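## Task

The tube with the light blue cap starts already in the gripper. Lower it fully into a free well of the rack that stands on the shelved bench by the door. No tube may touch the floor. Every other tube must still sit fully down in a rack at the end. The tubes are glass and break if knocked hard or dropped more than a few centimetres, which is roughly a well's depth, and a broken tube fails the task. Release the tube and move the gripper away afterwards. The robot must not fall over or finish leaning. Placement counts only if it holds without the robot supporting it.

## Robot and tools

Robot: a Hello Robot Stretch 4 with one arm. It has an omni-wheel base, a lift that rides up a mast, an arm that telescopes forward, a three-joint wrist (yaw, pitch, roll) and a two-finger gripper. It stands about 1.6 m tall, and the base rim lies within 0.23 m of the base origin. Cameras: head_camera, head_left_camera, head_right_camera and wrist_camera. Between calls, slight random pushes can nudge loose objects.

Frames: the base frame sits on the floor under the base centre, with x forward, y left and z up. hand_pose is reported in this frame. It is a point between the open fingertips, and the printed value may be slightly off. The odometry frame is where the base frame was when the scene began. base_odometry heading is positive to the left, from -3.142 to 3.142, and it counts wheel slip as travel.

execute_actions(actions, cameras): actions holds one action or none. An empty list only returns the state and images. An action may contain "base" and/or "joints", plus optional "pace" and "contact_limits". Alternatively it is {"end_of_arm": "enable_torque"} on its own, which re-powers wrist or gripper motors that shut off. All motions in one action start together.
- base: exactly one relative move from the current base position. translate_m (metres, forward +, -2 to 2), strafe_m (metres, left +, -2 to 2) or rotate_rad (radians, counter-clockwise +, -3.2 to 3.2). Each base command is counted from the base position in the scene's latest state report.
- joints: absolute targets, keyed by name. lift_m 0 to 1.2. arm_m 0 to 0.55. wrist_yaw_rad -1.134 to 4.276 (0 forward, + left, 3.14 stowed back). wrist_pitch_rad -1.117 to 4.259 (0 level, 1.57 pointing down). wrist_roll_rad -1.117 to 4.259 (+ is clockwise seen from behind). gripper_m -0.038 to 0.141, which is the fingertip gap; below 0 the fingers press together. A joint target outside its range is clipped and the result reports it. Unknown keys or other bad values refuse the whole call.
- pace: "slow", "default", "fast" or "max". Base speeds are 0.1/0.3/0.4/0.6 m/s and 1/2/3/4 rad/s, and they are lowered when lift_m is above 0.2.
- contact_limits: {"arm_m": 0 to 0.75} sets how hard the arm may push before stopping. The default is 0.5.
- Any joint or base left out of an action may keep pushing toward its earlier target.
- cameras: a list of camera names, or "all". Omitted or null means all, and [] means none.
If a result reports a stop, the remaining execute_actions, wait and finished_scene calls in that reply are skipped.

wait(seconds 0 to 10): sends no new command and returns the state and images. zoom_image(camera, region [x0,y0,x1,y1] in pixels, at most 504x504): gives a closer look at that camera's latest image. read_manual: licence text only. finished_scene(scene 1 or 2): ends the scene and reports success. It cannot be undone. A reply without any tool call ends everything.

Result lines: base_status and joint_status say how each motion ended. "done" means it reached target within tolerance. For the base it means the wheels turned as commanded, even if they slipped. "off_target" means it stopped short and may still push. "contact_stop_at_<key>" means it hit something, and the lift, arm or wheels then go slack. "limit_stop_at_<name>" means a built-in limit stopped it, for example own_body or tilt. "torque_fault" means a wrist motor went limp, so send enable_torque. on_its_own lists things not commanded in that call, and "held at" there is a target, not a position. lidar_m gives 12 ranges in 30-degree sectors, counter-clockwise from straight ahead. "-" means nothing seen, or something closer than 0.25 m. It can miss glass. wrist_depth_mm is a 7x7 grid of median depths, 100 to 2000 mm. Glass is omitted. motor_effort is a percentage of maximum, with the peak in brackets. A load or a push shows up as effort away from rest. Compare turned_by_wheels with turned_by_imu: a gap above 0.1 rad means a collision or slip. base_tilt is in degrees.

Gripping: command a gripper_m smaller than the object's width. Neither the reading nor "done" proves you have it, but a firm squeeze changes the gripper effort. If the fingertips catch on a surface, raise the lift.

Cautions: tubes are glass. Lower them slowly into a well, release only when they are nearly seated, and avoid hitting racks or other tubes. Use a low arm contact limit near the shelves. Never let a tube reach the floor. Do not drive or turn with a heavy load with arm_m above 0.2, and avoid strong pushes that could tip the robot. Wrist pitched up while rolled can trigger self-collision stops. To unfold the wrist, send lift_m 0.4 with wrist_yaw_rad 0. Once the tube is released, back the gripper away before ending the scene. Shorter robot motion time is better.

Each tool is called in YAML: its name, and indented under it one key for each argument.

## Session

execute_actions:
  actions: []

Scene clock: 0.00 s.
base_odometry: x=+0.000 y=+0.000 heading=+0.000 (m, m, rad; odometry frame)
turned_by_wheels: +0.000 (rad since the last result)
turned_by_imu: +0.000 (rad since the last result)
base_tilt: forward=+0.5 right=-0.1 (deg)
lidar_m: 1.51 1.45 1.57 1.88 1.84 1.54 1.18 1.18 1.33 1.34 1.28 1.40
base_status: not commanded
joint_positions: lift_m=+0.601 arm_m=+0.002 wrist_yaw_rad=+0.017 wrist_pitch_rad=+0.137 wrist_roll_rad=-0.009 gripper_m=-0.038
joint_status: not commanded
motor_effort: lift_m=+20 arm_m=+0 wrist_yaw_rad=+1 wrist_pitch_rad=-4 wrist_roll_rad=+0 gripper_m=-15 wheel_0=+0 wheel_1=+0 wheel_2=+0 (%)
hand_pose: x=+0.4601 y=-0.0826 z=+0.7403 quat_wxyz=(+0.998, -0.005, +0.068, +0.009) (m; base frame)
wrist_depth_mm: 1397 1708 1863 - - - 1921 / 1118 1255 1921 - - - 1863 / 1118 1205 1983 - - - 1921 / 1160 1255 1983 - - - - / 1160 1255 - - - - 1983 / 1182 1281 180 206 179 1708 1808 / 1255 1255 1366 172 1397 1255 1397
pictures: head_camera, head_left_camera, head_right_camera, wrist_camera
Images, in order (width x height): head_camera 420x560, head_left_camera 420x672, head_right_camera 420x672, wrist_camera 616x392.

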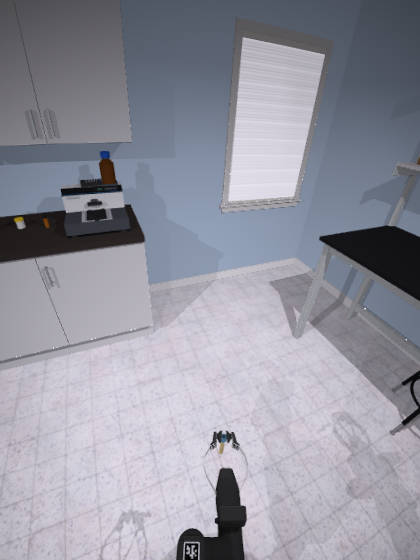

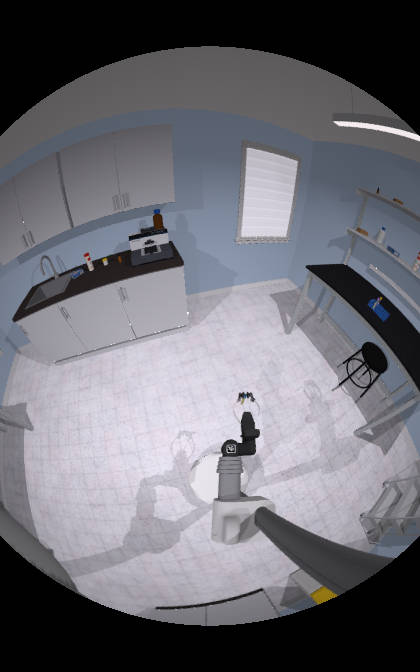

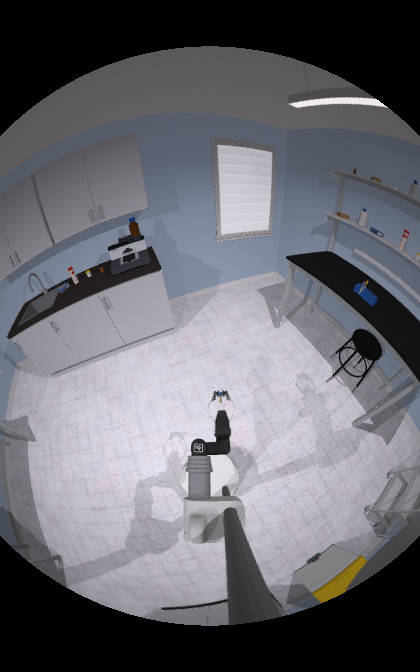

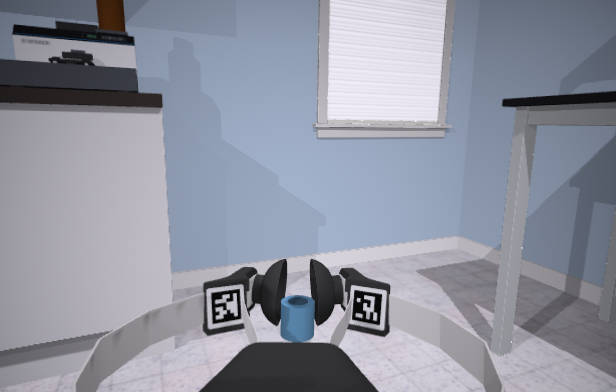

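zoom_image:
  camera: "head_camera"
  region: [170, 400, 280, 480]

execute_actions:
  actions:
    - {"base":{"rotate_rad":-1.2},"joints":{"lift_m":0.95}}

Region (170, 400, 280, 480) of head_camera's 420x560 image, scaled by 4.582, with more detail than that image has; it fills the top 367 rows of this view, and the rest is white.

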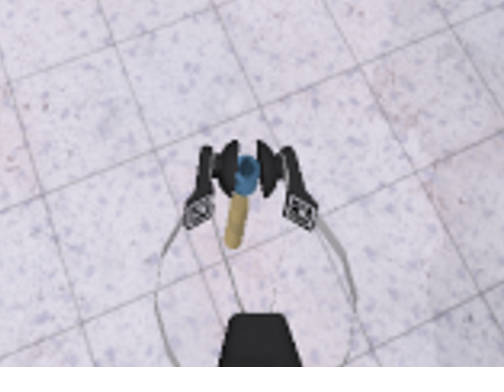

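Scene clock: 7.87 s.
base_odometry: x=+0.000 y=+0.000 heading=-1.200 (m, m, rad; odometry frame)
turned_by_wheels: -1.200 (rad since the last result)
turned_by_imu: -1.198 (rad since the last result)
base_tilt: forward=+0.5 right=+0.0 (deg)
lidar_m: 0.43 1.31 2.20 1.43 1.50 1.94 1.89 1.97 1.22 1.19 1.23 1.57
base_status: done
joint_positions: lift_m=+0.950 arm_m=+0.002 wrist_yaw_rad=+0.017 wrist_pitch_rad=+0.137 wrist_roll_rad=-0.009 gripper_m=-0.038
joint_status: all done
motor_effort: lift_m=+22(24) arm_m=+0(0) wrist_yaw_rad=+1(0) wrist_pitch_rad=-7(6) wrist_roll_rad=+0(0) gripper_m=-18(18) wheel_0=+2(6) wheel_1=+1(7) wheel_2=+0(4) (%)
hand_pose: x=+0.4601 y=-0.0827 z=+1.0886 quat_wxyz=(+0.998, -0.005, +0.068, +0.009) (m; base frame)
wrist_depth_mm: 1808 1808 1808 1863 1808 1808 1863 / 1808 1863 1808 1863 1863 1863 1921 / 1921 1921 1863 1921 1921 1983 1921 / 1366 1281 1430 1430 1983 1983 - / - - 1983 1983 - - - / - - 180 206 179 - - / 1983 1808 1921 172 1983 1863 1921
pictures: head_camera, head_left_camera, head_right_camera, wrist_camera
camera_calibration (this result's frames):
wrist_camera: T_world_to_cam=[[0.0128186, -0.999637, 0.0236957, -0.117753], [-0.154375, -0.025392, -0.987686, 1.19809], [0.987929, 0.00900277, -0.154645, -0.0607556], [0, 0, 0, 1]] pos_world=[0.246487, -0.0867415, 1.17673]
Images, in order (width x height): head_camera 420x560, head_left_camera 420x672, head_right_camera 420x672, wrist_camera 616x392.

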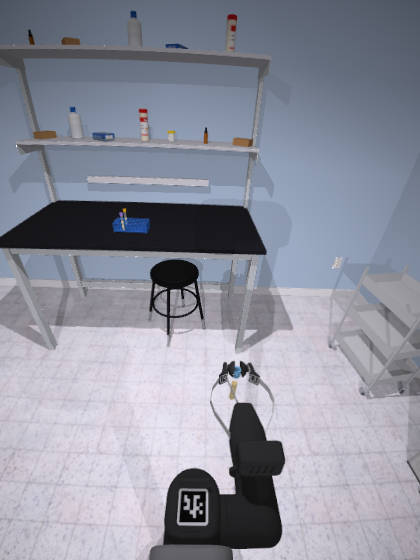

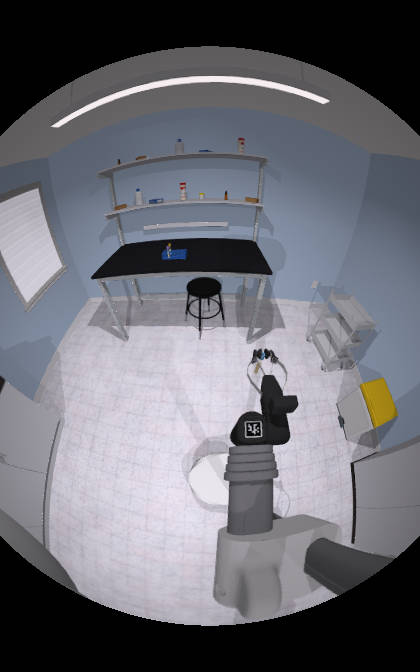

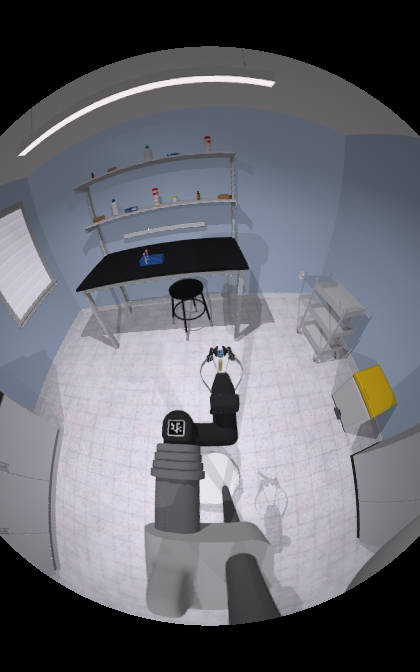

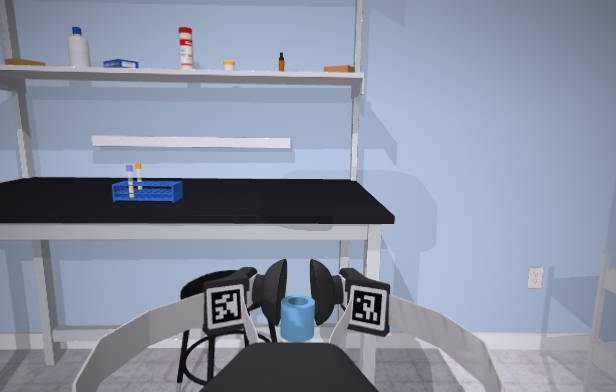

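execute_actions:
  actions:
    - {"base":{"rotate_rad":-2.2}}
  cameras: ["head_left_camera","head_right_camera"]

Scene clock: 15.57 s.
base_odometry: x=+0.000 y=+0.000 heading=+2.884 (m, m, rad; odometry frame)
turned_by_wheels: -2.200 (rad since the last result)
turned_by_imu: -2.198 (rad since the last result)
base_tilt: forward=+0.5 right=-0.1 (deg)
lidar_m: 0.42 1.19 1.24 1.48 1.27 1.34 2.29 1.44 1.53 1.94 1.85 1.90
base_status: done
joint_positions: lift_m=+0.950 arm_m=+0.002 wrist_yaw_rad=+0.017 wrist_pitch_rad=+0.137 wrist_roll_rad=-0.009 gripper_m=-0.038
joint_status: not commanded
motor_effort: lift_m=+21(22) arm_m=+0(0) wrist_yaw_rad=+1(1) wrist_pitch_rad=-7(6) wrist_roll_rad=+0(0) gripper_m=-17(21) wheel_0=+2(8) wheel_1=+1(7) wheel_2=+0(4) (%)
hand_pose: x=+0.4601 y=-0.0827 z=+1.0887 quat_wxyz=(+0.998, -0.005, +0.068, +0.009) (m; base frame)
wrist_depth_mm: 854 960 1078 1255 - - - / 866 976 1098 1281 - - - / 891 991 1138 1336 - - - / 904 1025 1160 1366 - - - / 917 1025 1160 1397 - - - / 931 1025 180 206 179 - - / 946 1060 1229 172 1983 1808 1983
pictures: head_left_camera, head_right_camera
Images, in order (width x height): head_left_camera 420x672, head_right_camera 420x672.

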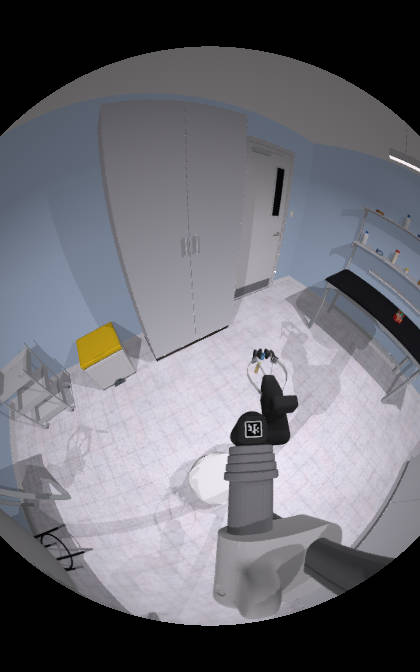

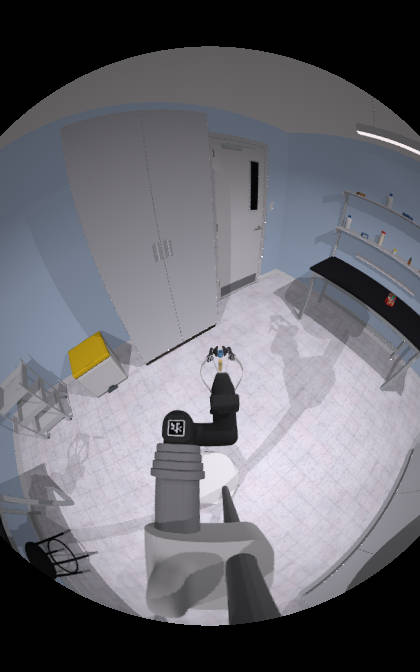

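execute_actions:
  actions:
    - {"base":{"rotate_rad":-0.94},"joints":{"lift_m":1.0}}
  cameras: ["head_camera","wrist_camera"]

Scene clock: 26.40 s.
base_odometry: x=+0.000 y=+0.000 heading=+1.944 (m, m, rad; odometry frame)
turned_by_wheels: -0.940 (rad since the last result)
turned_by_imu: -0.938 (rad since the last result)
base_tilt: forward=+0.6 right=-0.1 (deg)
lidar_m: 0.44 1.95 1.23 1.18 1.27 1.34 1.30 1.37 2.20 1.48 1.53 1.93
base_status: done
joint_positions: lift_m=+1.000 arm_m=+0.002 wrist_yaw_rad=+0.017 wrist_pitch_rad=+0.137 wrist_roll_rad=-0.009 gripper_m=-0.038
joint_status: all done
motor_effort: lift_m=+22(23) arm_m=+0(0) wrist_yaw_rad=+1(1) wrist_pitch_rad=-6(5) wrist_roll_rad=-1(0) gripper_m=-19(19) wheel_0=+1(5) wheel_1=+0(5) wheel_2=+0(5) (%)
hand_pose: x=+0.4601 y=-0.0827 z=+1.1386 quat_wxyz=(+0.998, -0.005, +0.068, +0.009) (m; base frame)
wrist_depth_mm: - - - - - - - / - - - - - - - / - - - - - - - / - - - - - - - / - - - 1808 - - - / - - 180 206 179 - - / - 1863 - 172 - 1863 -
pictures: head_camera, wrist_camera
camera_calibration (this result's frames):
wrist_camera: T_world_to_cam=[[0.0127952, -0.999637, 0.0236999, -0.118939], [-0.154386, -0.0253927, -0.987684, 1.24749], [0.987928, 0.00897871, -0.154655, -0.0530189], [0, 0, 0, 1]] pos_world=[0.246496, -0.086743, 1.22675]
Images, in order (width x height): head_camera 420x560, wrist_camera 616x392.

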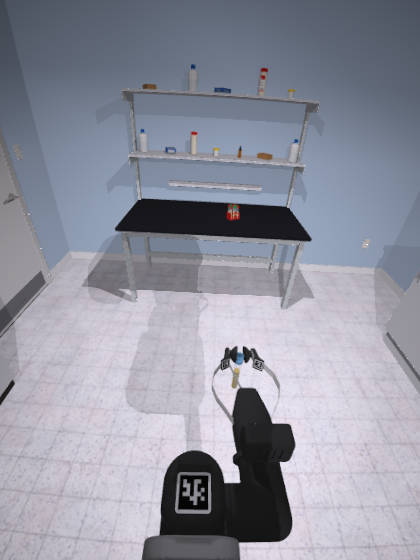

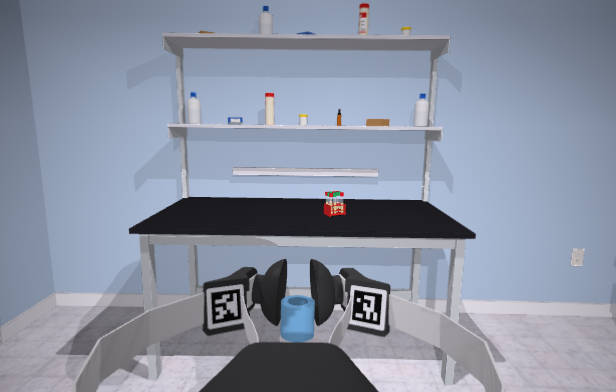

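execute_actions:
  actions:
    - {"base":{"translate_m":1.4},"joints":{"lift_m":1.1}}
  cameras: ["head_camera","wrist_camera"]

zoom_image:
  camera: "head_camera"
  region: [170, 200, 330, 380]

Scene clock: 38.57 s.
base_odometry: x=-0.510 y=+1.304 heading=+1.943 (m, m, rad; odometry frame)
turned_by_wheels: +0.000 (rad since the last result)
turned_by_imu: -0.001 (rad since the last result)
base_tilt: forward=+0.6 right=-0.1 (deg)
lidar_m: 0.44 0.48 0.66 1.42 1.21 1.66 3.44 2.12 1.57 1.48 0.68 0.47
base_status: done
joint_positions: lift_m=+1.100 arm_m=+0.002 wrist_yaw_rad=+0.017 wrist_pitch_rad=+0.137 wrist_roll_rad=-0.009 gripper_m=-0.038
joint_status: all done
motor_effort: lift_m=+21(23) arm_m=+0(0) wrist_yaw_rad=+1(1) wrist_pitch_rad=-7(5) wrist_roll_rad=+0(0) gripper_m=-17(16) wheel_0=-1(6) wheel_1=-2(6) wheel_2=+0(8) (%)
hand_pose: x=+0.4601 y=-0.0827 z=+1.2387 quat_wxyz=(+0.998, -0.005, +0.068, +0.009) (m; base frame)
wrist_depth_mm: 976 976 976 976 976 960 976 / 1008 1008 1008 991 991 991 991 / 991 1025 1025 1025 1025 1025 1025 / 1025 1060 1060 1060 1042 1042 991 / 1098 1098 1078 1078 1078 1078 1060 / 1098 1118 180 206 179 1098 1098 / 917 842 931 172 931 854 946
pictures: head_camera, wrist_camera
camera_calibration (this result's frames):
wrist_camera: T_world_to_cam=[[0.0128034, -0.999637, 0.0237001, -0.121313], [-0.154419, -0.0253944, -0.987679, 1.34636], [0.987923, 0.00898593, -0.154688, -0.0374944], [0, 0, 0, 1]] pos_world=[0.246499, -0.0867424, 1.32685]
Images, in order (width x height): head_camera 420x560, wrist_camera 616x392.

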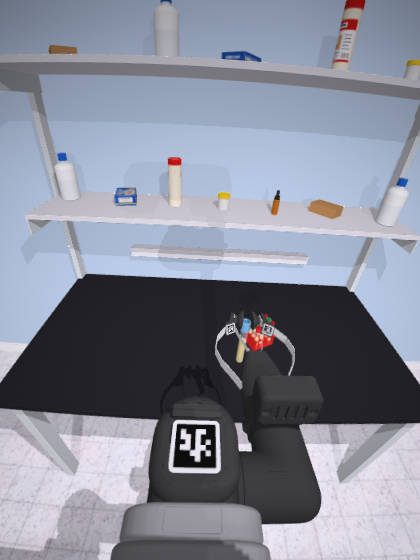

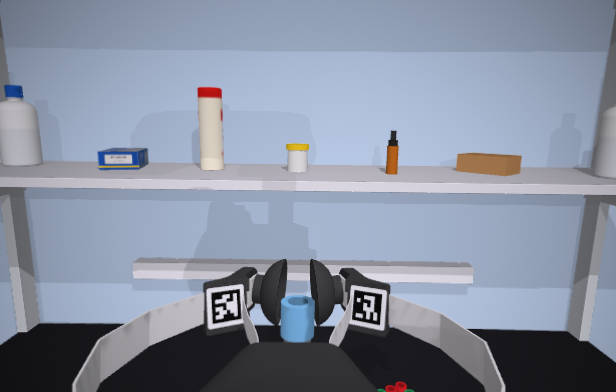

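Region (170, 200, 330, 380) of head_camera's 420x560 image, scaled by 2.800, with more detail than that image has.

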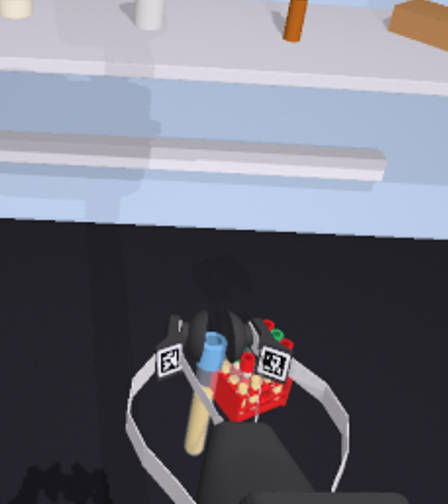

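execute_actions:
  actions:
    - {"joints":{"wrist_yaw_rad":0.9}}
  cameras: ["head_camera","head_left_camera","head_right_camera"]

zoom_image:
  camera: "head_camera"
  region: [220, 300, 300, 370]

zoom_image:
  camera: "head_camera"
  region: [120, 300, 280, 440]

Scene clock: 50.03 s.
base_odometry: x=-0.510 y=+1.304 heading=+1.943 (m, m, rad; odometry frame)
turned_by_wheels: +0.000 (rad since the last result)
turned_by_imu: +0.001 (rad since the last result)
base_tilt: forward=+0.5 right=-0.1 (deg)
lidar_m: 0.45 0.42 0.67 1.41 1.21 1.69 3.46 2.13 1.57 1.51 0.66 0.46
base_status: not commanded
joint_positions: lift_m=+1.100 arm_m=+0.002 wrist_yaw_rad=+0.900 wrist_pitch_rad=+0.137 wrist_roll_rad=-0.009 gripper_m=-0.038
joint_status: all done
motor_effort: lift_m=+21(21) arm_m=+0(0) wrist_yaw_rad=+2(3) wrist_pitch_rad=-5(6) wrist_roll_rad=+0(0) gripper_m=-17(17) wheel_0=-1(1) wheel_1=-1(2) wheel_2=+0(0) (%)
hand_pose: x=+0.4191 y=+0.1694 z=+1.2387 quat_wxyz=(+0.898, -0.034, +0.060, +0.434) (m; base frame)
wrist_depth_mm: 1308 1464 1708 1537 1160 976 831 / 1336 1499 1756 1576 1205 991 842 / 1336 1499 1756 1618 1229 1025 842 / 1366 1576 1863 1618 1138 866 723 / 1397 1576 1863 1618 1281 1042 878 / 1430 1576 180 206 179 1042 866 / 1430 1618 1921 172 931 854 891
pictures: head_camera, head_left_camera, head_right_camera
Images, in order (width x height): head_camera 420x560, head_left_camera 420x672, head_right_camera 420x672.

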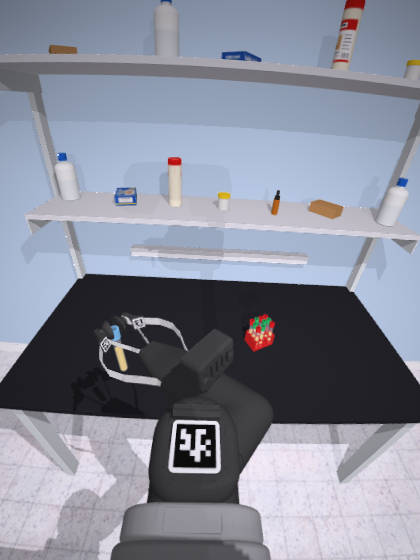

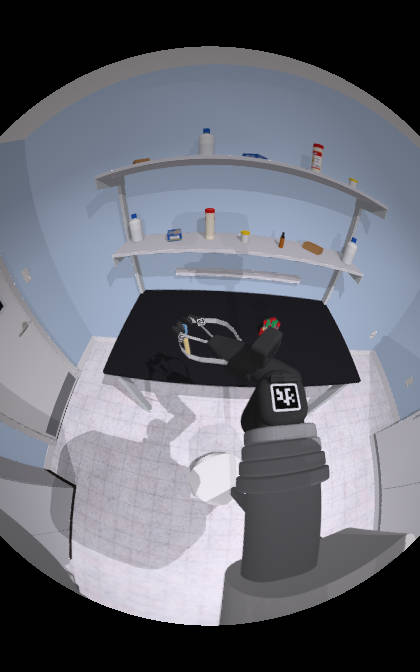

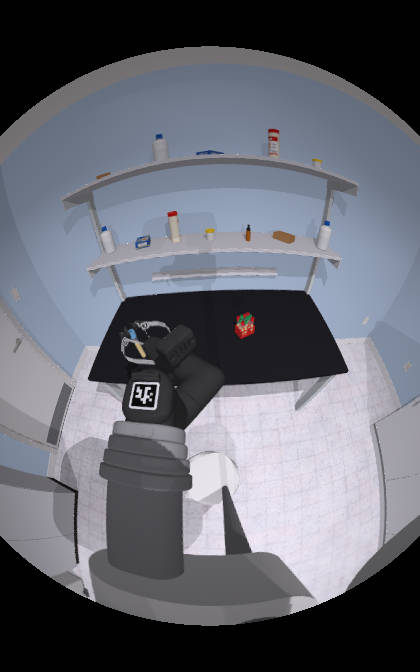

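Region (220, 300, 300, 370) of head_camera's 420x560 image, scaled by 6.300, with more detail than that image has; it fills the top 441 rows of this view, and the rest is white.

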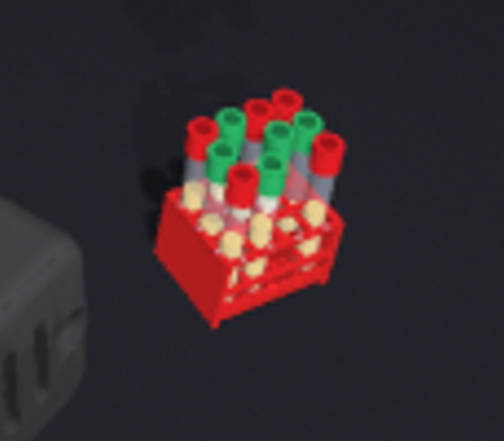

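Region (120, 300, 280, 440) of head_camera's 420x560 image, scaled by 3.150, with more detail than that image has; it fills the top 441 rows of this view, and the rest is white.

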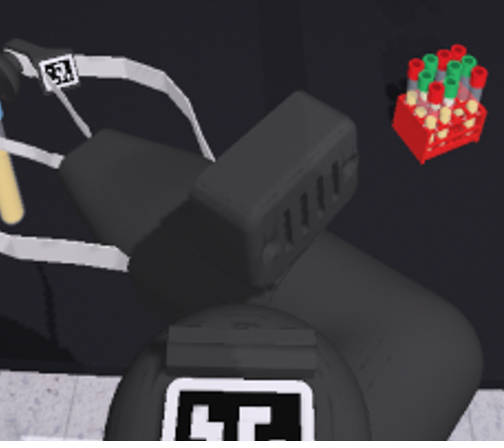

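zoom_image:
  camera: "head_camera"
  region: [80, 305, 160, 385]

Region (80, 305, 160, 385) of head_camera's 420x560 image, scaled by 6.300, with more detail than that image has.

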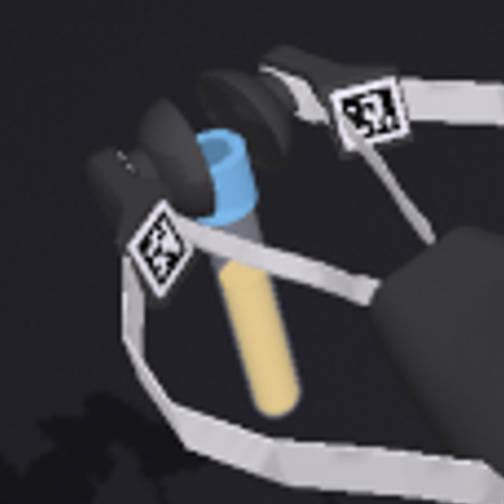

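execute_actions:
  actions:
    - {"base":{"strafe_m":-0.26},"joints":{"wrist_yaw_rad":0.5,"arm_m":0.15,"lift_m":1.03}}
  cameras: ["head_camera","head_left_camera","wrist_camera"]

zoom_image:
  camera: "head_camera"
  region: [140, 270, 240, 370]

zoom_image:
  camera: "head_left_camera"
  region: [180, 280, 260, 360]

Scene clock: 110.70 s.
base_odometry: x=-0.268 y=+1.398 heading=+1.943 (m, m, rad; odometry frame)
turned_by_wheels: +0.000 (rad since the last result)
turned_by_imu: +0.002 (rad since the last result)
base_tilt: forward=+0.5 right=-0.1 (deg)
lidar_m: 0.46 0.49 0.68 1.47 1.47 2.13 3.39 1.76 1.31 1.24 0.65 0.48
base_status: done
joint_positions: lift_m=+1.030 arm_m=+0.149 wrist_yaw_rad=+0.500 wrist_pitch_rad=+0.137 wrist_roll_rad=-0.009 gripper_m=-0.038
joint_status: all done
motor_effort: lift_m=+18(19) arm_m=+6(5) wrist_yaw_rad=+1(6) wrist_pitch_rad=-6(6) wrist_roll_rad=-1(0) gripper_m=-17(18) wheel_0=-1(7) wheel_1=+1(8) wheel_2=+0(0) (%)
hand_pose: x=+0.6125 y=+0.0603 z=+1.1690 quat_wxyz=(+0.967, -0.021, +0.065, +0.247) (m; base frame)
wrist_depth_mm: 1397 1138 1025 904 809 732 676 / 1464 1160 1060 904 831 741 683 / 1537 1078 946 809 798 569 676 / 1576 1308 1118 991 866 788 707 / 1661 1366 1160 960 878 778 732 / 1756 1042 180 206 179 788 715 / 798 732 798 172 809 741 750
pictures: head_camera, head_left_camera, wrist_camera
camera_calibration (this result's frames):
wrist_camera: T_world_to_cam=[[0.475983, -0.879135, 0.0236997, -0.269647], [-0.124984, -0.0942947, -0.987668, 1.29073], [0.870528, 0.467151, -0.154761, -0.155757], [0, 0, 0, 1]] pos_world=[0.425259, -0.0425852, 1.2571]
Images, in order (width x height): head_camera 420x560, head_left_camera 420x672, wrist_camera 616x392.

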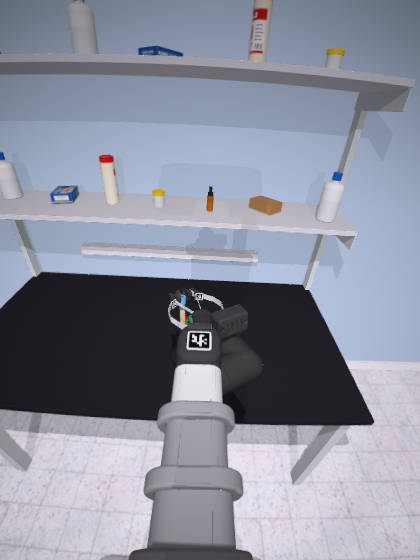

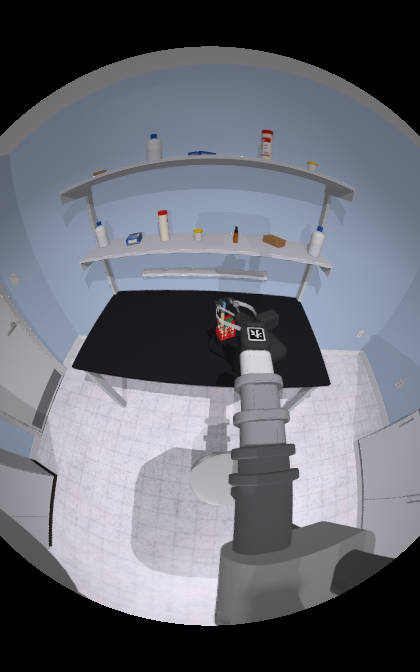

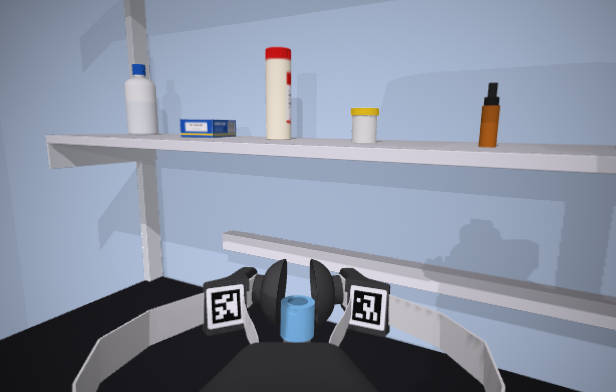

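Region (140, 270, 240, 370) of head_camera's 420x560 image, scaled by 5.040, with more detail than that image has.

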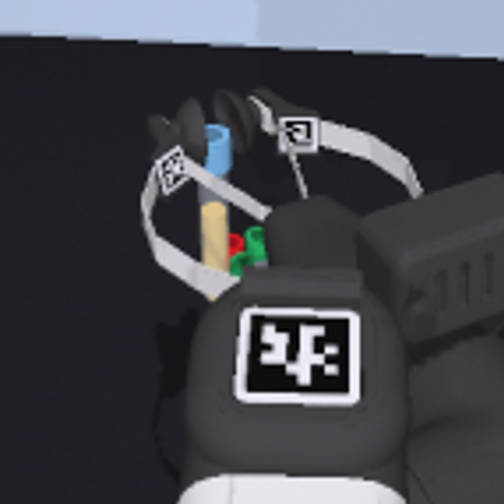

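Region (180, 280, 260, 360) of head_left_camera's 420x672 image, scaled by 6.300, with more detail than that image has.

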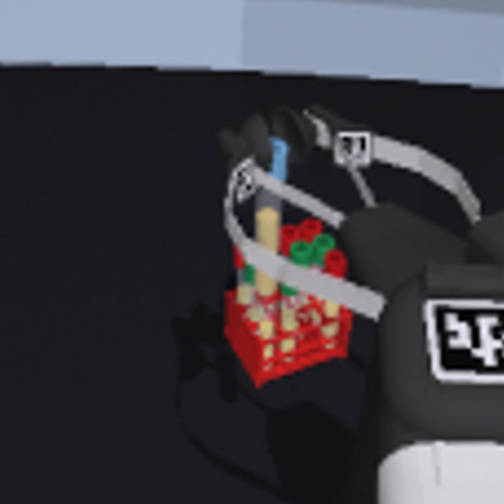

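execute_actions:
  actions:
    - {"base":{"strafe_m":-0.123},"joints":{"wrist_yaw_rad":1.0,"arm_m":0.03}}
  cameras: ["head_camera"]

zoom_image:
  camera: "head_camera"
  region: [100, 290, 180, 370]

execute_actions:
  actions:
    - {"base":{"translate_m":0.19}}
  cameras: ["head_camera","head_left_camera"]

Scene clock: 129.30 s.
base_odometry: x=-0.153 y=+1.443 heading=+1.944 (m, m, rad; odometry frame)
turned_by_wheels: +0.000 (rad since the last result)
turned_by_imu: +0.002 (rad since the last result)
base_tilt: forward=+0.6 right=-0.1 (deg)
lidar_m: 0.45 0.45 0.68 1.56 1.59 2.30 3.42 1.60 1.16 1.11 1.72 0.48
base_status: done
joint_positions: lift_m=+1.030 arm_m=+0.031 wrist_yaw_rad=+1.000 wrist_pitch_rad=+0.137 wrist_roll_rad=-0.009 gripper_m=-0.038
joint_status: all done
motor_effort: lift_m=+17(17) arm_m=-6(7) wrist_yaw_rad=+2(8) wrist_pitch_rad=-7(9) wrist_roll_rad=+0(1) gripper_m=-15(19) wheel_0=+0(9) wheel_1=+2(8) wheel_2=+0(1) (%)
hand_pose: x=+0.4300 y=+0.1932 z=+1.1690 quat_wxyz=(+0.875, -0.037, +0.058, +0.478) (m; base frame)
wrist_depth_mm: 1618 1756 1983 1708 1229 991 831 / 1661 1808 - 1756 1229 946 842 / 1618 1808 - 1661 1229 931 668 / 1708 1921 - 1808 1308 1042 866 / 1708 1921 - 1756 1308 1008 854 / 1756 1863 180 206 179 1008 878 / 1808 891 809 172 820 741 820
pictures: head_camera
Images, in order (width x height): head_camera 420x560.

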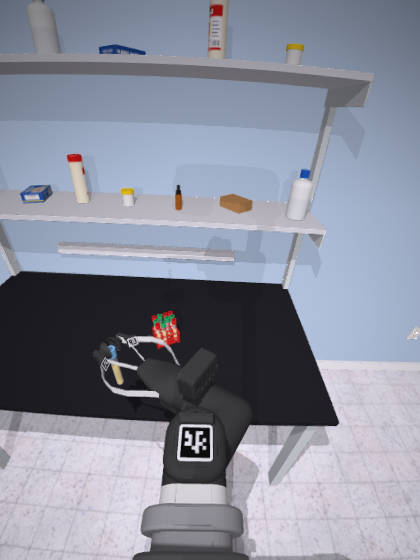

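Region (100, 290, 180, 370) of head_camera's 420x560 image, scaled by 6.300, with more detail than that image has.

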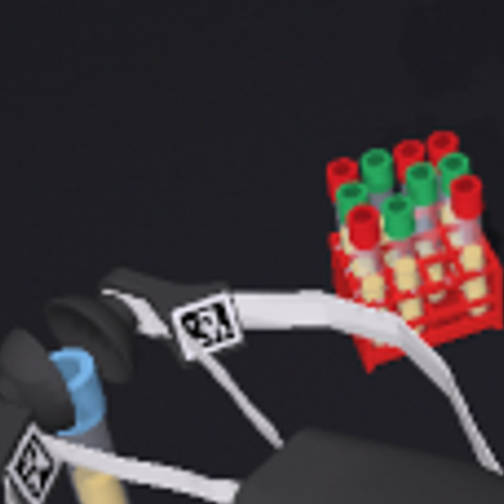

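Scene clock: 131.33 s.
base_odometry: x=-0.223 y=+1.620 heading=+1.944 (m, m, rad; odometry frame)
turned_by_wheels: +0.000 (rad since the last result)
turned_by_imu: +0.000 (rad since the last result)
base_tilt: forward=+0.5 right=-0.1 (deg)
lidar_m: 0.25 0.29 0.41 1.92 1.63 2.35 3.79 1.60 1.15 1.12 0.41 0.28
base_status: done
joint_positions: lift_m=+1.030 arm_m=+0.031 wrist_yaw_rad=+1.000 wrist_pitch_rad=+0.137 wrist_roll_rad=-0.009 gripper_m=-0.038
joint_status: not commanded
motor_effort: lift_m=+18(18) arm_m=-6(6) wrist_yaw_rad=+1(2) wrist_pitch_rad=-7(7) wrist_roll_rad=+0(0) gripper_m=-17(17) wheel_0=+1(5) wheel_1=+0(3) wheel_2=+0(8) (%)
hand_pose: x=+0.4300 y=+0.1932 z=+1.1690 quat_wxyz=(+0.875, -0.037, +0.058, +0.478) (m; base frame)
wrist_depth_mm: 1576 1808 1921 1229 991 788 668 / 1618 1808 1921 1229 1008 809 676 / 1661 1863 - 1182 891 574 597 / 1661 1863 - 1336 1042 842 683 / 1756 1921 - 1336 1025 831 707 / 1708 1863 180 206 179 809 683 / 1756 741 809 172 809 741 715
pictures: head_camera, head_left_camera
Images, in order (width x height): head_camera 420x560, head_left_camera 420x672.

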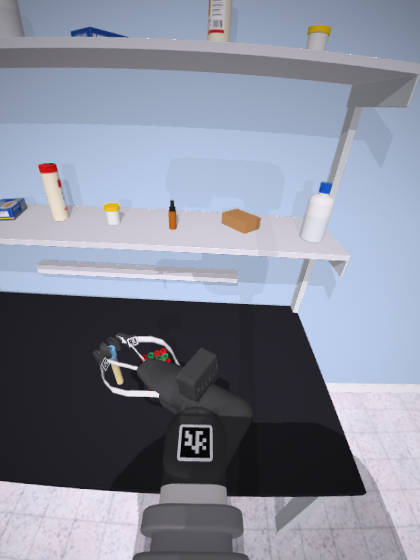

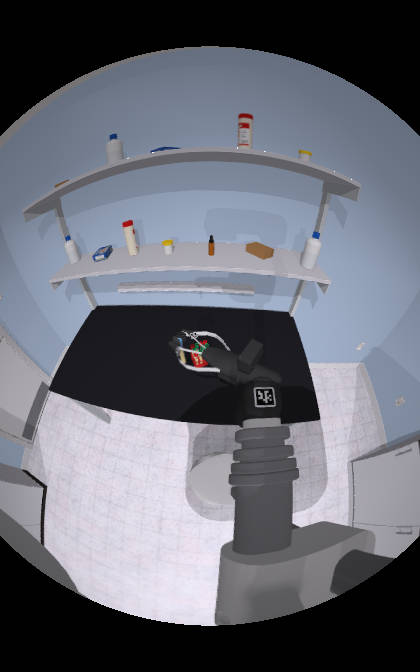

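execute_actions:
  actions:
    - {"base":{"strafe_m":-0.06},"joints":{"arm_m":0.21,"lift_m":0.92}}
  cameras: ["head_camera","head_left_camera","wrist_camera"]

zoom_image:
  camera: "head_camera"
  region: [110, 300, 200, 390]

zoom_image:
  camera: "head_left_camera"
  region: [160, 310, 230, 380]

Scene clock: 147.37 s.
base_odometry: x=-0.167 y=+1.642 heading=+1.944 (m, m, rad; odometry frame)
turned_by_wheels: +0.000 (rad since the last result)
turned_by_imu: +0.002 (rad since the last result)
base_tilt: forward=+0.6 right=-0.1 (deg)
lidar_m: 0.25 0.28 0.41 1.99 1.70 2.40 3.63 1.52 1.09 1.07 0.39 0.29
base_status: done
joint_positions: lift_m=+0.920 arm_m=+0.209 wrist_yaw_rad=+1.000 wrist_pitch_rad=+0.137 wrist_roll_rad=-0.009 gripper_m=-0.038
joint_status: all done
motor_effort: lift_m=+17(18) arm_m=+7(5) wrist_yaw_rad=+1(1) wrist_pitch_rad=-6(6) wrist_roll_rad=+1(0) gripper_m=-18(17) wheel_0=+0(7) wheel_1=+1(8) wheel_2=+0(2) (%)
hand_pose: x=+0.6078 y=+0.1932 z=+1.0590 quat_wxyz=(+0.875, -0.037, +0.058, +0.478) (m; base frame)
wrist_depth_mm: 1661 1863 1537 1025 477 276 246 / 1661 1863 1042 585 574 569 496 / 1708 1921 1576 1078 778 621 521 / 1756 1921 1708 1078 798 627 525 / 1756 1921 1182 1060 759 603 525 / 809 809 180 206 179 627 504 / 627 564 621 172 627 574 549
pictures: head_camera, head_left_camera, wrist_camera
camera_calibration (this result's frames):
wrist_camera: T_world_to_cam=[[0.83909, -0.543476, 0.023699, -0.433487], [-0.0645133, -0.142673, -0.987665, 1.16667], [0.540153, 0.827211, -0.154777, -0.0995191], [0, 0, 0, 1]] pos_world=[0.492756, 0.0131856, 1.14715]
Images, in order (width x height): head_camera 420x560, head_left_camera 420x672, wrist_camera 616x392.

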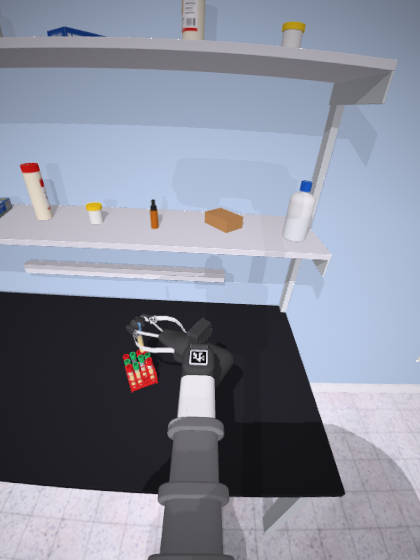

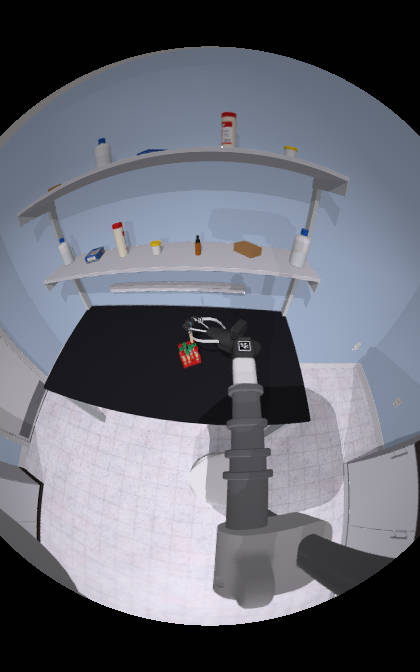

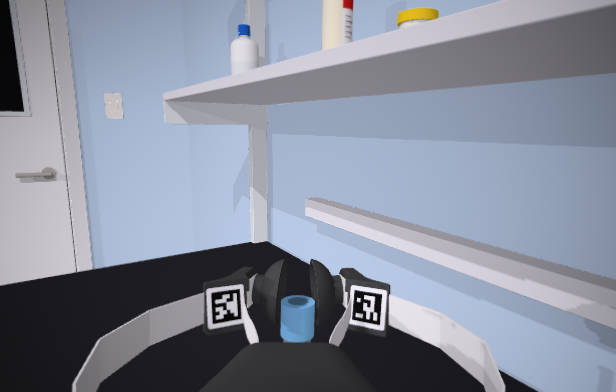

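Region (110, 300, 200, 390) of head_camera's 420x560 image, scaled by 5.600, with more detail than that image has.

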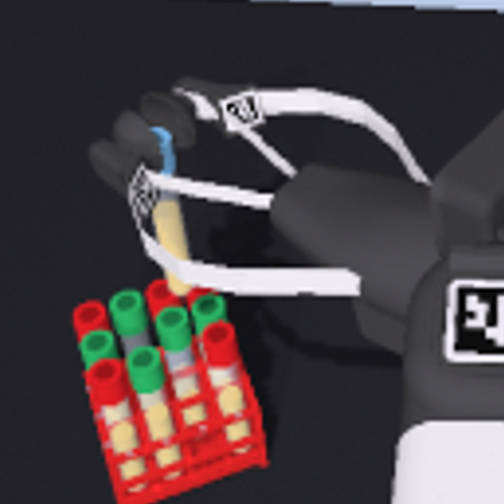

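Region (160, 310, 230, 380) of head_left_camera's 420x672 image, scaled by 7.200, with more detail than that image has.

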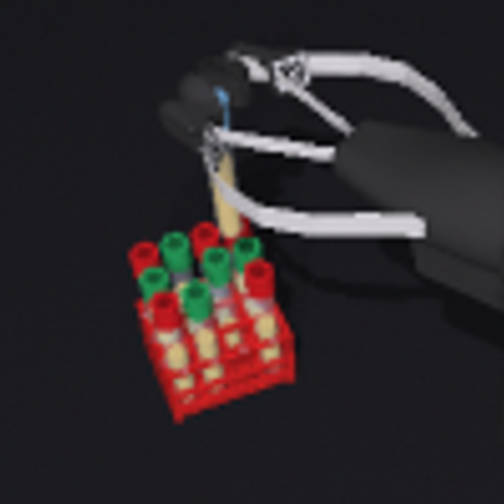

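execute_actions:
  actions:
    - {"base":{"strafe_m":0.012},"joints":{"arm_m":0.232,"lift_m":0.85}}
  cameras: ["head_camera","head_left_camera","head_right_camera"]

zoom_image:
  camera: "head_camera"
  region: [115, 320, 185, 390]

zoom_image:
  camera: "head_left_camera"
  region: [165, 320, 225, 380]

zoom_image:
  camera: "head_right_camera"
  region: [115, 315, 185, 385]

Scene clock: 173.80 s.
base_odometry: x=-0.178 y=+1.638 heading=+1.944 (m, m, rad; odometry frame)
turned_by_wheels: +0.000 (rad since the last result)
turned_by_imu: +0.001 (rad since the last result)
base_tilt: forward=+0.5 right=-0.1 (deg)
lidar_m: 0.27 0.28 0.40 1.98 1.69 2.37 3.61 1.54 1.11 1.05 0.36 0.30
base_status: done
joint_positions: lift_m=+0.851 arm_m=+0.231 wrist_yaw_rad=+1.000 wrist_pitch_rad=+0.116 wrist_roll_rad=-0.009 gripper_m=-0.038
joint_status: all done
on_its_own: wrist_pitch_rad is at rest, and its effort (+55) is outside its rest range (-23 to +23)
motor_effort: lift_m=+9(16) arm_m=+6(6) wrist_yaw_rad=+0(1) wrist_pitch_rad=+55(55) wrist_roll_rad=+0(1) gripper_m=-15(17) wheel_0=-1(6) wheel_1=+1(7) wheel_2=+0(2) (%)
hand_pose: x=+0.6301 y=+0.1940 z=+0.9957 quat_wxyz=(+0.876, -0.032, +0.049, +0.479) (m; base frame)
wrist_depth_mm: 1618 1863 1499 477 427 424 424 / 1661 1863 904 878 715 591 500 / 1708 1863 1618 1025 759 603 504 / 1756 1921 1618 1042 741 603 508 / 1708 1863 1098 976 741 564 477 / 715 723 180 208 179 603 517 / 544 500 549 355 554 512 517
pictures: head_camera, head_left_camera, head_right_camera
Images, in order (width x height): head_camera 420x560, head_left_camera 420x672, head_right_camera 420x672.

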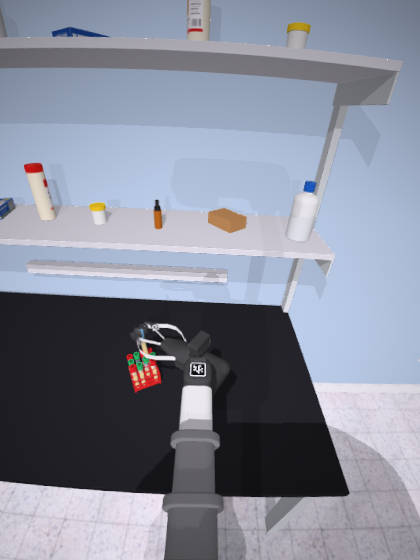

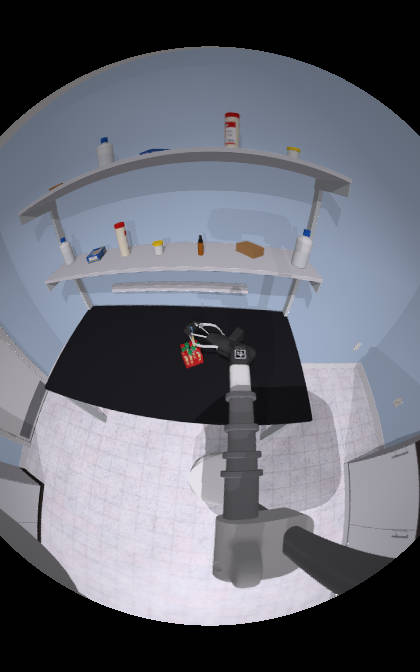

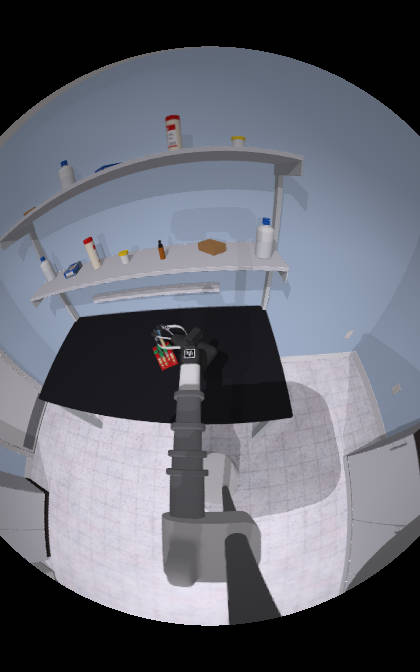

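Region (115, 320, 185, 390) of head_camera's 420x560 image, scaled by 7.200, with more detail than that image has.

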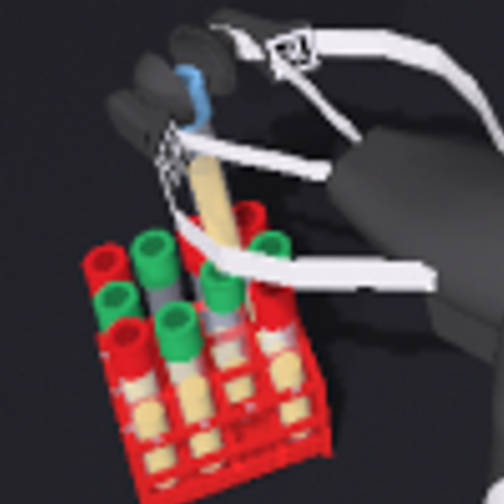

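Region (165, 320, 225, 380) of head_left_camera's 420x672 image, scaled by 8.400, with more detail than that image has.

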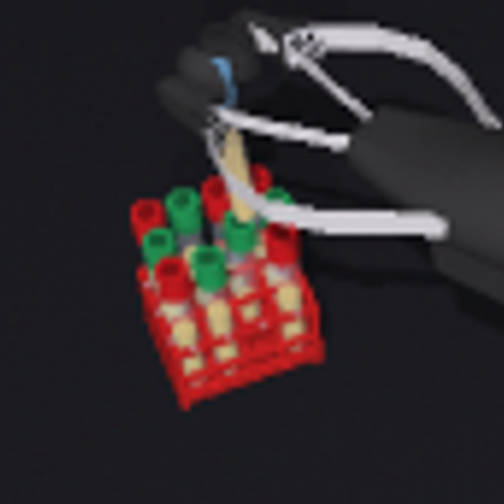

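Region (115, 315, 185, 385) of head_right_camera's 420x672 image, scaled by 7.200, with more detail than that image has.

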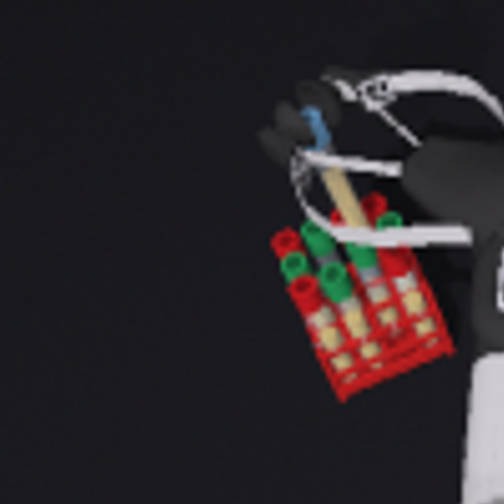

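Touching a cap. Lift off.

execute_actions:
  actions:
    - {"joints":{"lift_m":0.875,"arm_m":0.2},"pace":"slow"}
  cameras: ["head_camera","head_left_camera","wrist_camera"]

zoom_image:
  camera: "head_camera"
  region: [115, 320, 185, 390]

zoom_image:
  camera: "head_left_camera"
  region: [165, 320, 225, 380]

Scene clock: 181.03 s.
base_odometry: x=-0.178 y=+1.638 heading=+1.944 (m, m, rad; odometry frame)
turned_by_wheels: +0.000 (rad since the last result)
turned_by_imu: +0.001 (rad since the last result)
base_tilt: forward=+0.6 right=-0.1 (deg)
lidar_m: 0.28 0.27 0.41 1.98 1.66 2.35 3.63 1.53 1.12 1.09 0.39 0.29
base_status: not commanded
joint_positions: lift_m=+0.875 arm_m=+0.201 wrist_yaw_rad=+1.000 wrist_pitch_rad=+0.137 wrist_roll_rad=-0.009 gripper_m=-0.038
joint_status: all done
motor_effort: lift_m=+22(22) arm_m=-6(6) wrist_yaw_rad=+0(0) wrist_pitch_rad=-7(54) wrist_roll_rad=+0(0) gripper_m=-16(17) wheel_0=-1(1) wheel_1=+1(1) wheel_2=+0(0) (%)
hand_pose: x=+0.6000 y=+0.1933 z=+1.0136 quat_wxyz=(+0.875, -0.037, +0.058, +0.479) (m; base frame)
wrist_depth_mm: 1661 1863 1576 496 427 427 427 / 1661 1863 1042 960 750 621 521 / 1661 1863 1708 1078 798 627 530 / 1756 1921 1756 1118 778 627 535 / 1708 1025 1025 1008 831 621 500 / 715 715 180 206 179 647 549 / 549 500 544 355 549 504 535
pictures: head_camera, head_left_camera, wrist_camera
camera_calibration (this result's frames):
wrist_camera: T_world_to_cam=[[0.839312, -0.543133, 0.023698, -0.426042], [-0.0642957, -0.142453, -0.987711, 1.12125], [0.539835, 0.827474, -0.154484, -0.102593], [0, 0, 0, 1]] pos_world=[0.485057, 0.0132204, 1.10172]
Images, in order (width x height): head_camera 420x560, head_left_camera 420x672, wrist_camera 616x392.

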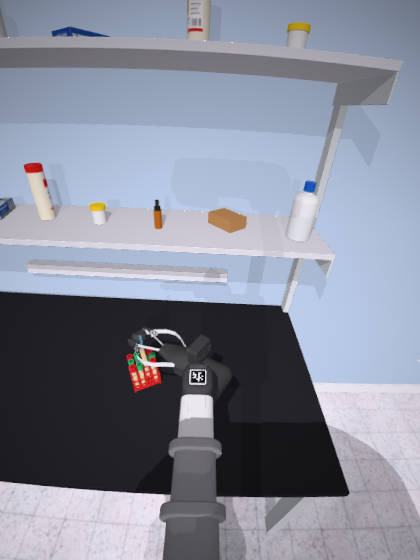

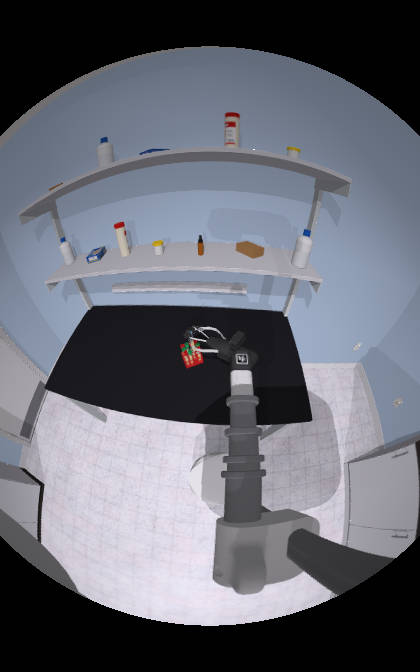

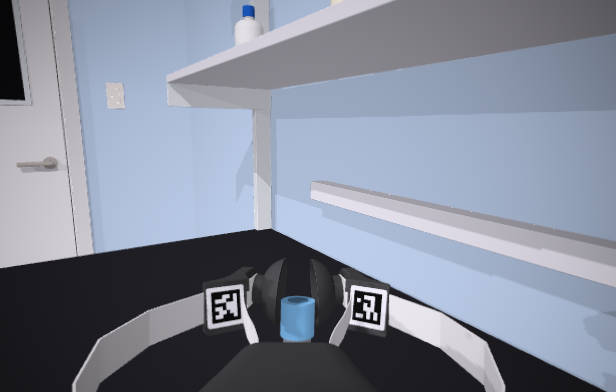

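Region (115, 320, 185, 390) of head_camera's 420x560 image, scaled by 7.200, with more detail than that image has.

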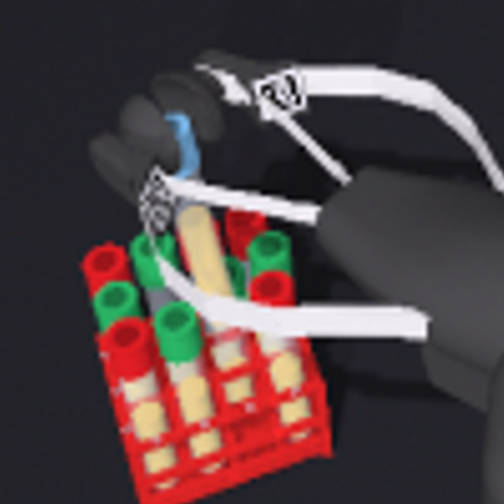

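Region (165, 320, 225, 380) of head_left_camera's 420x672 image, scaled by 8.400, with more detail than that image has.

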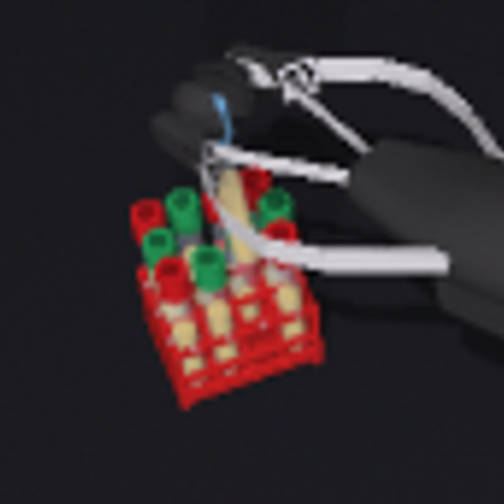

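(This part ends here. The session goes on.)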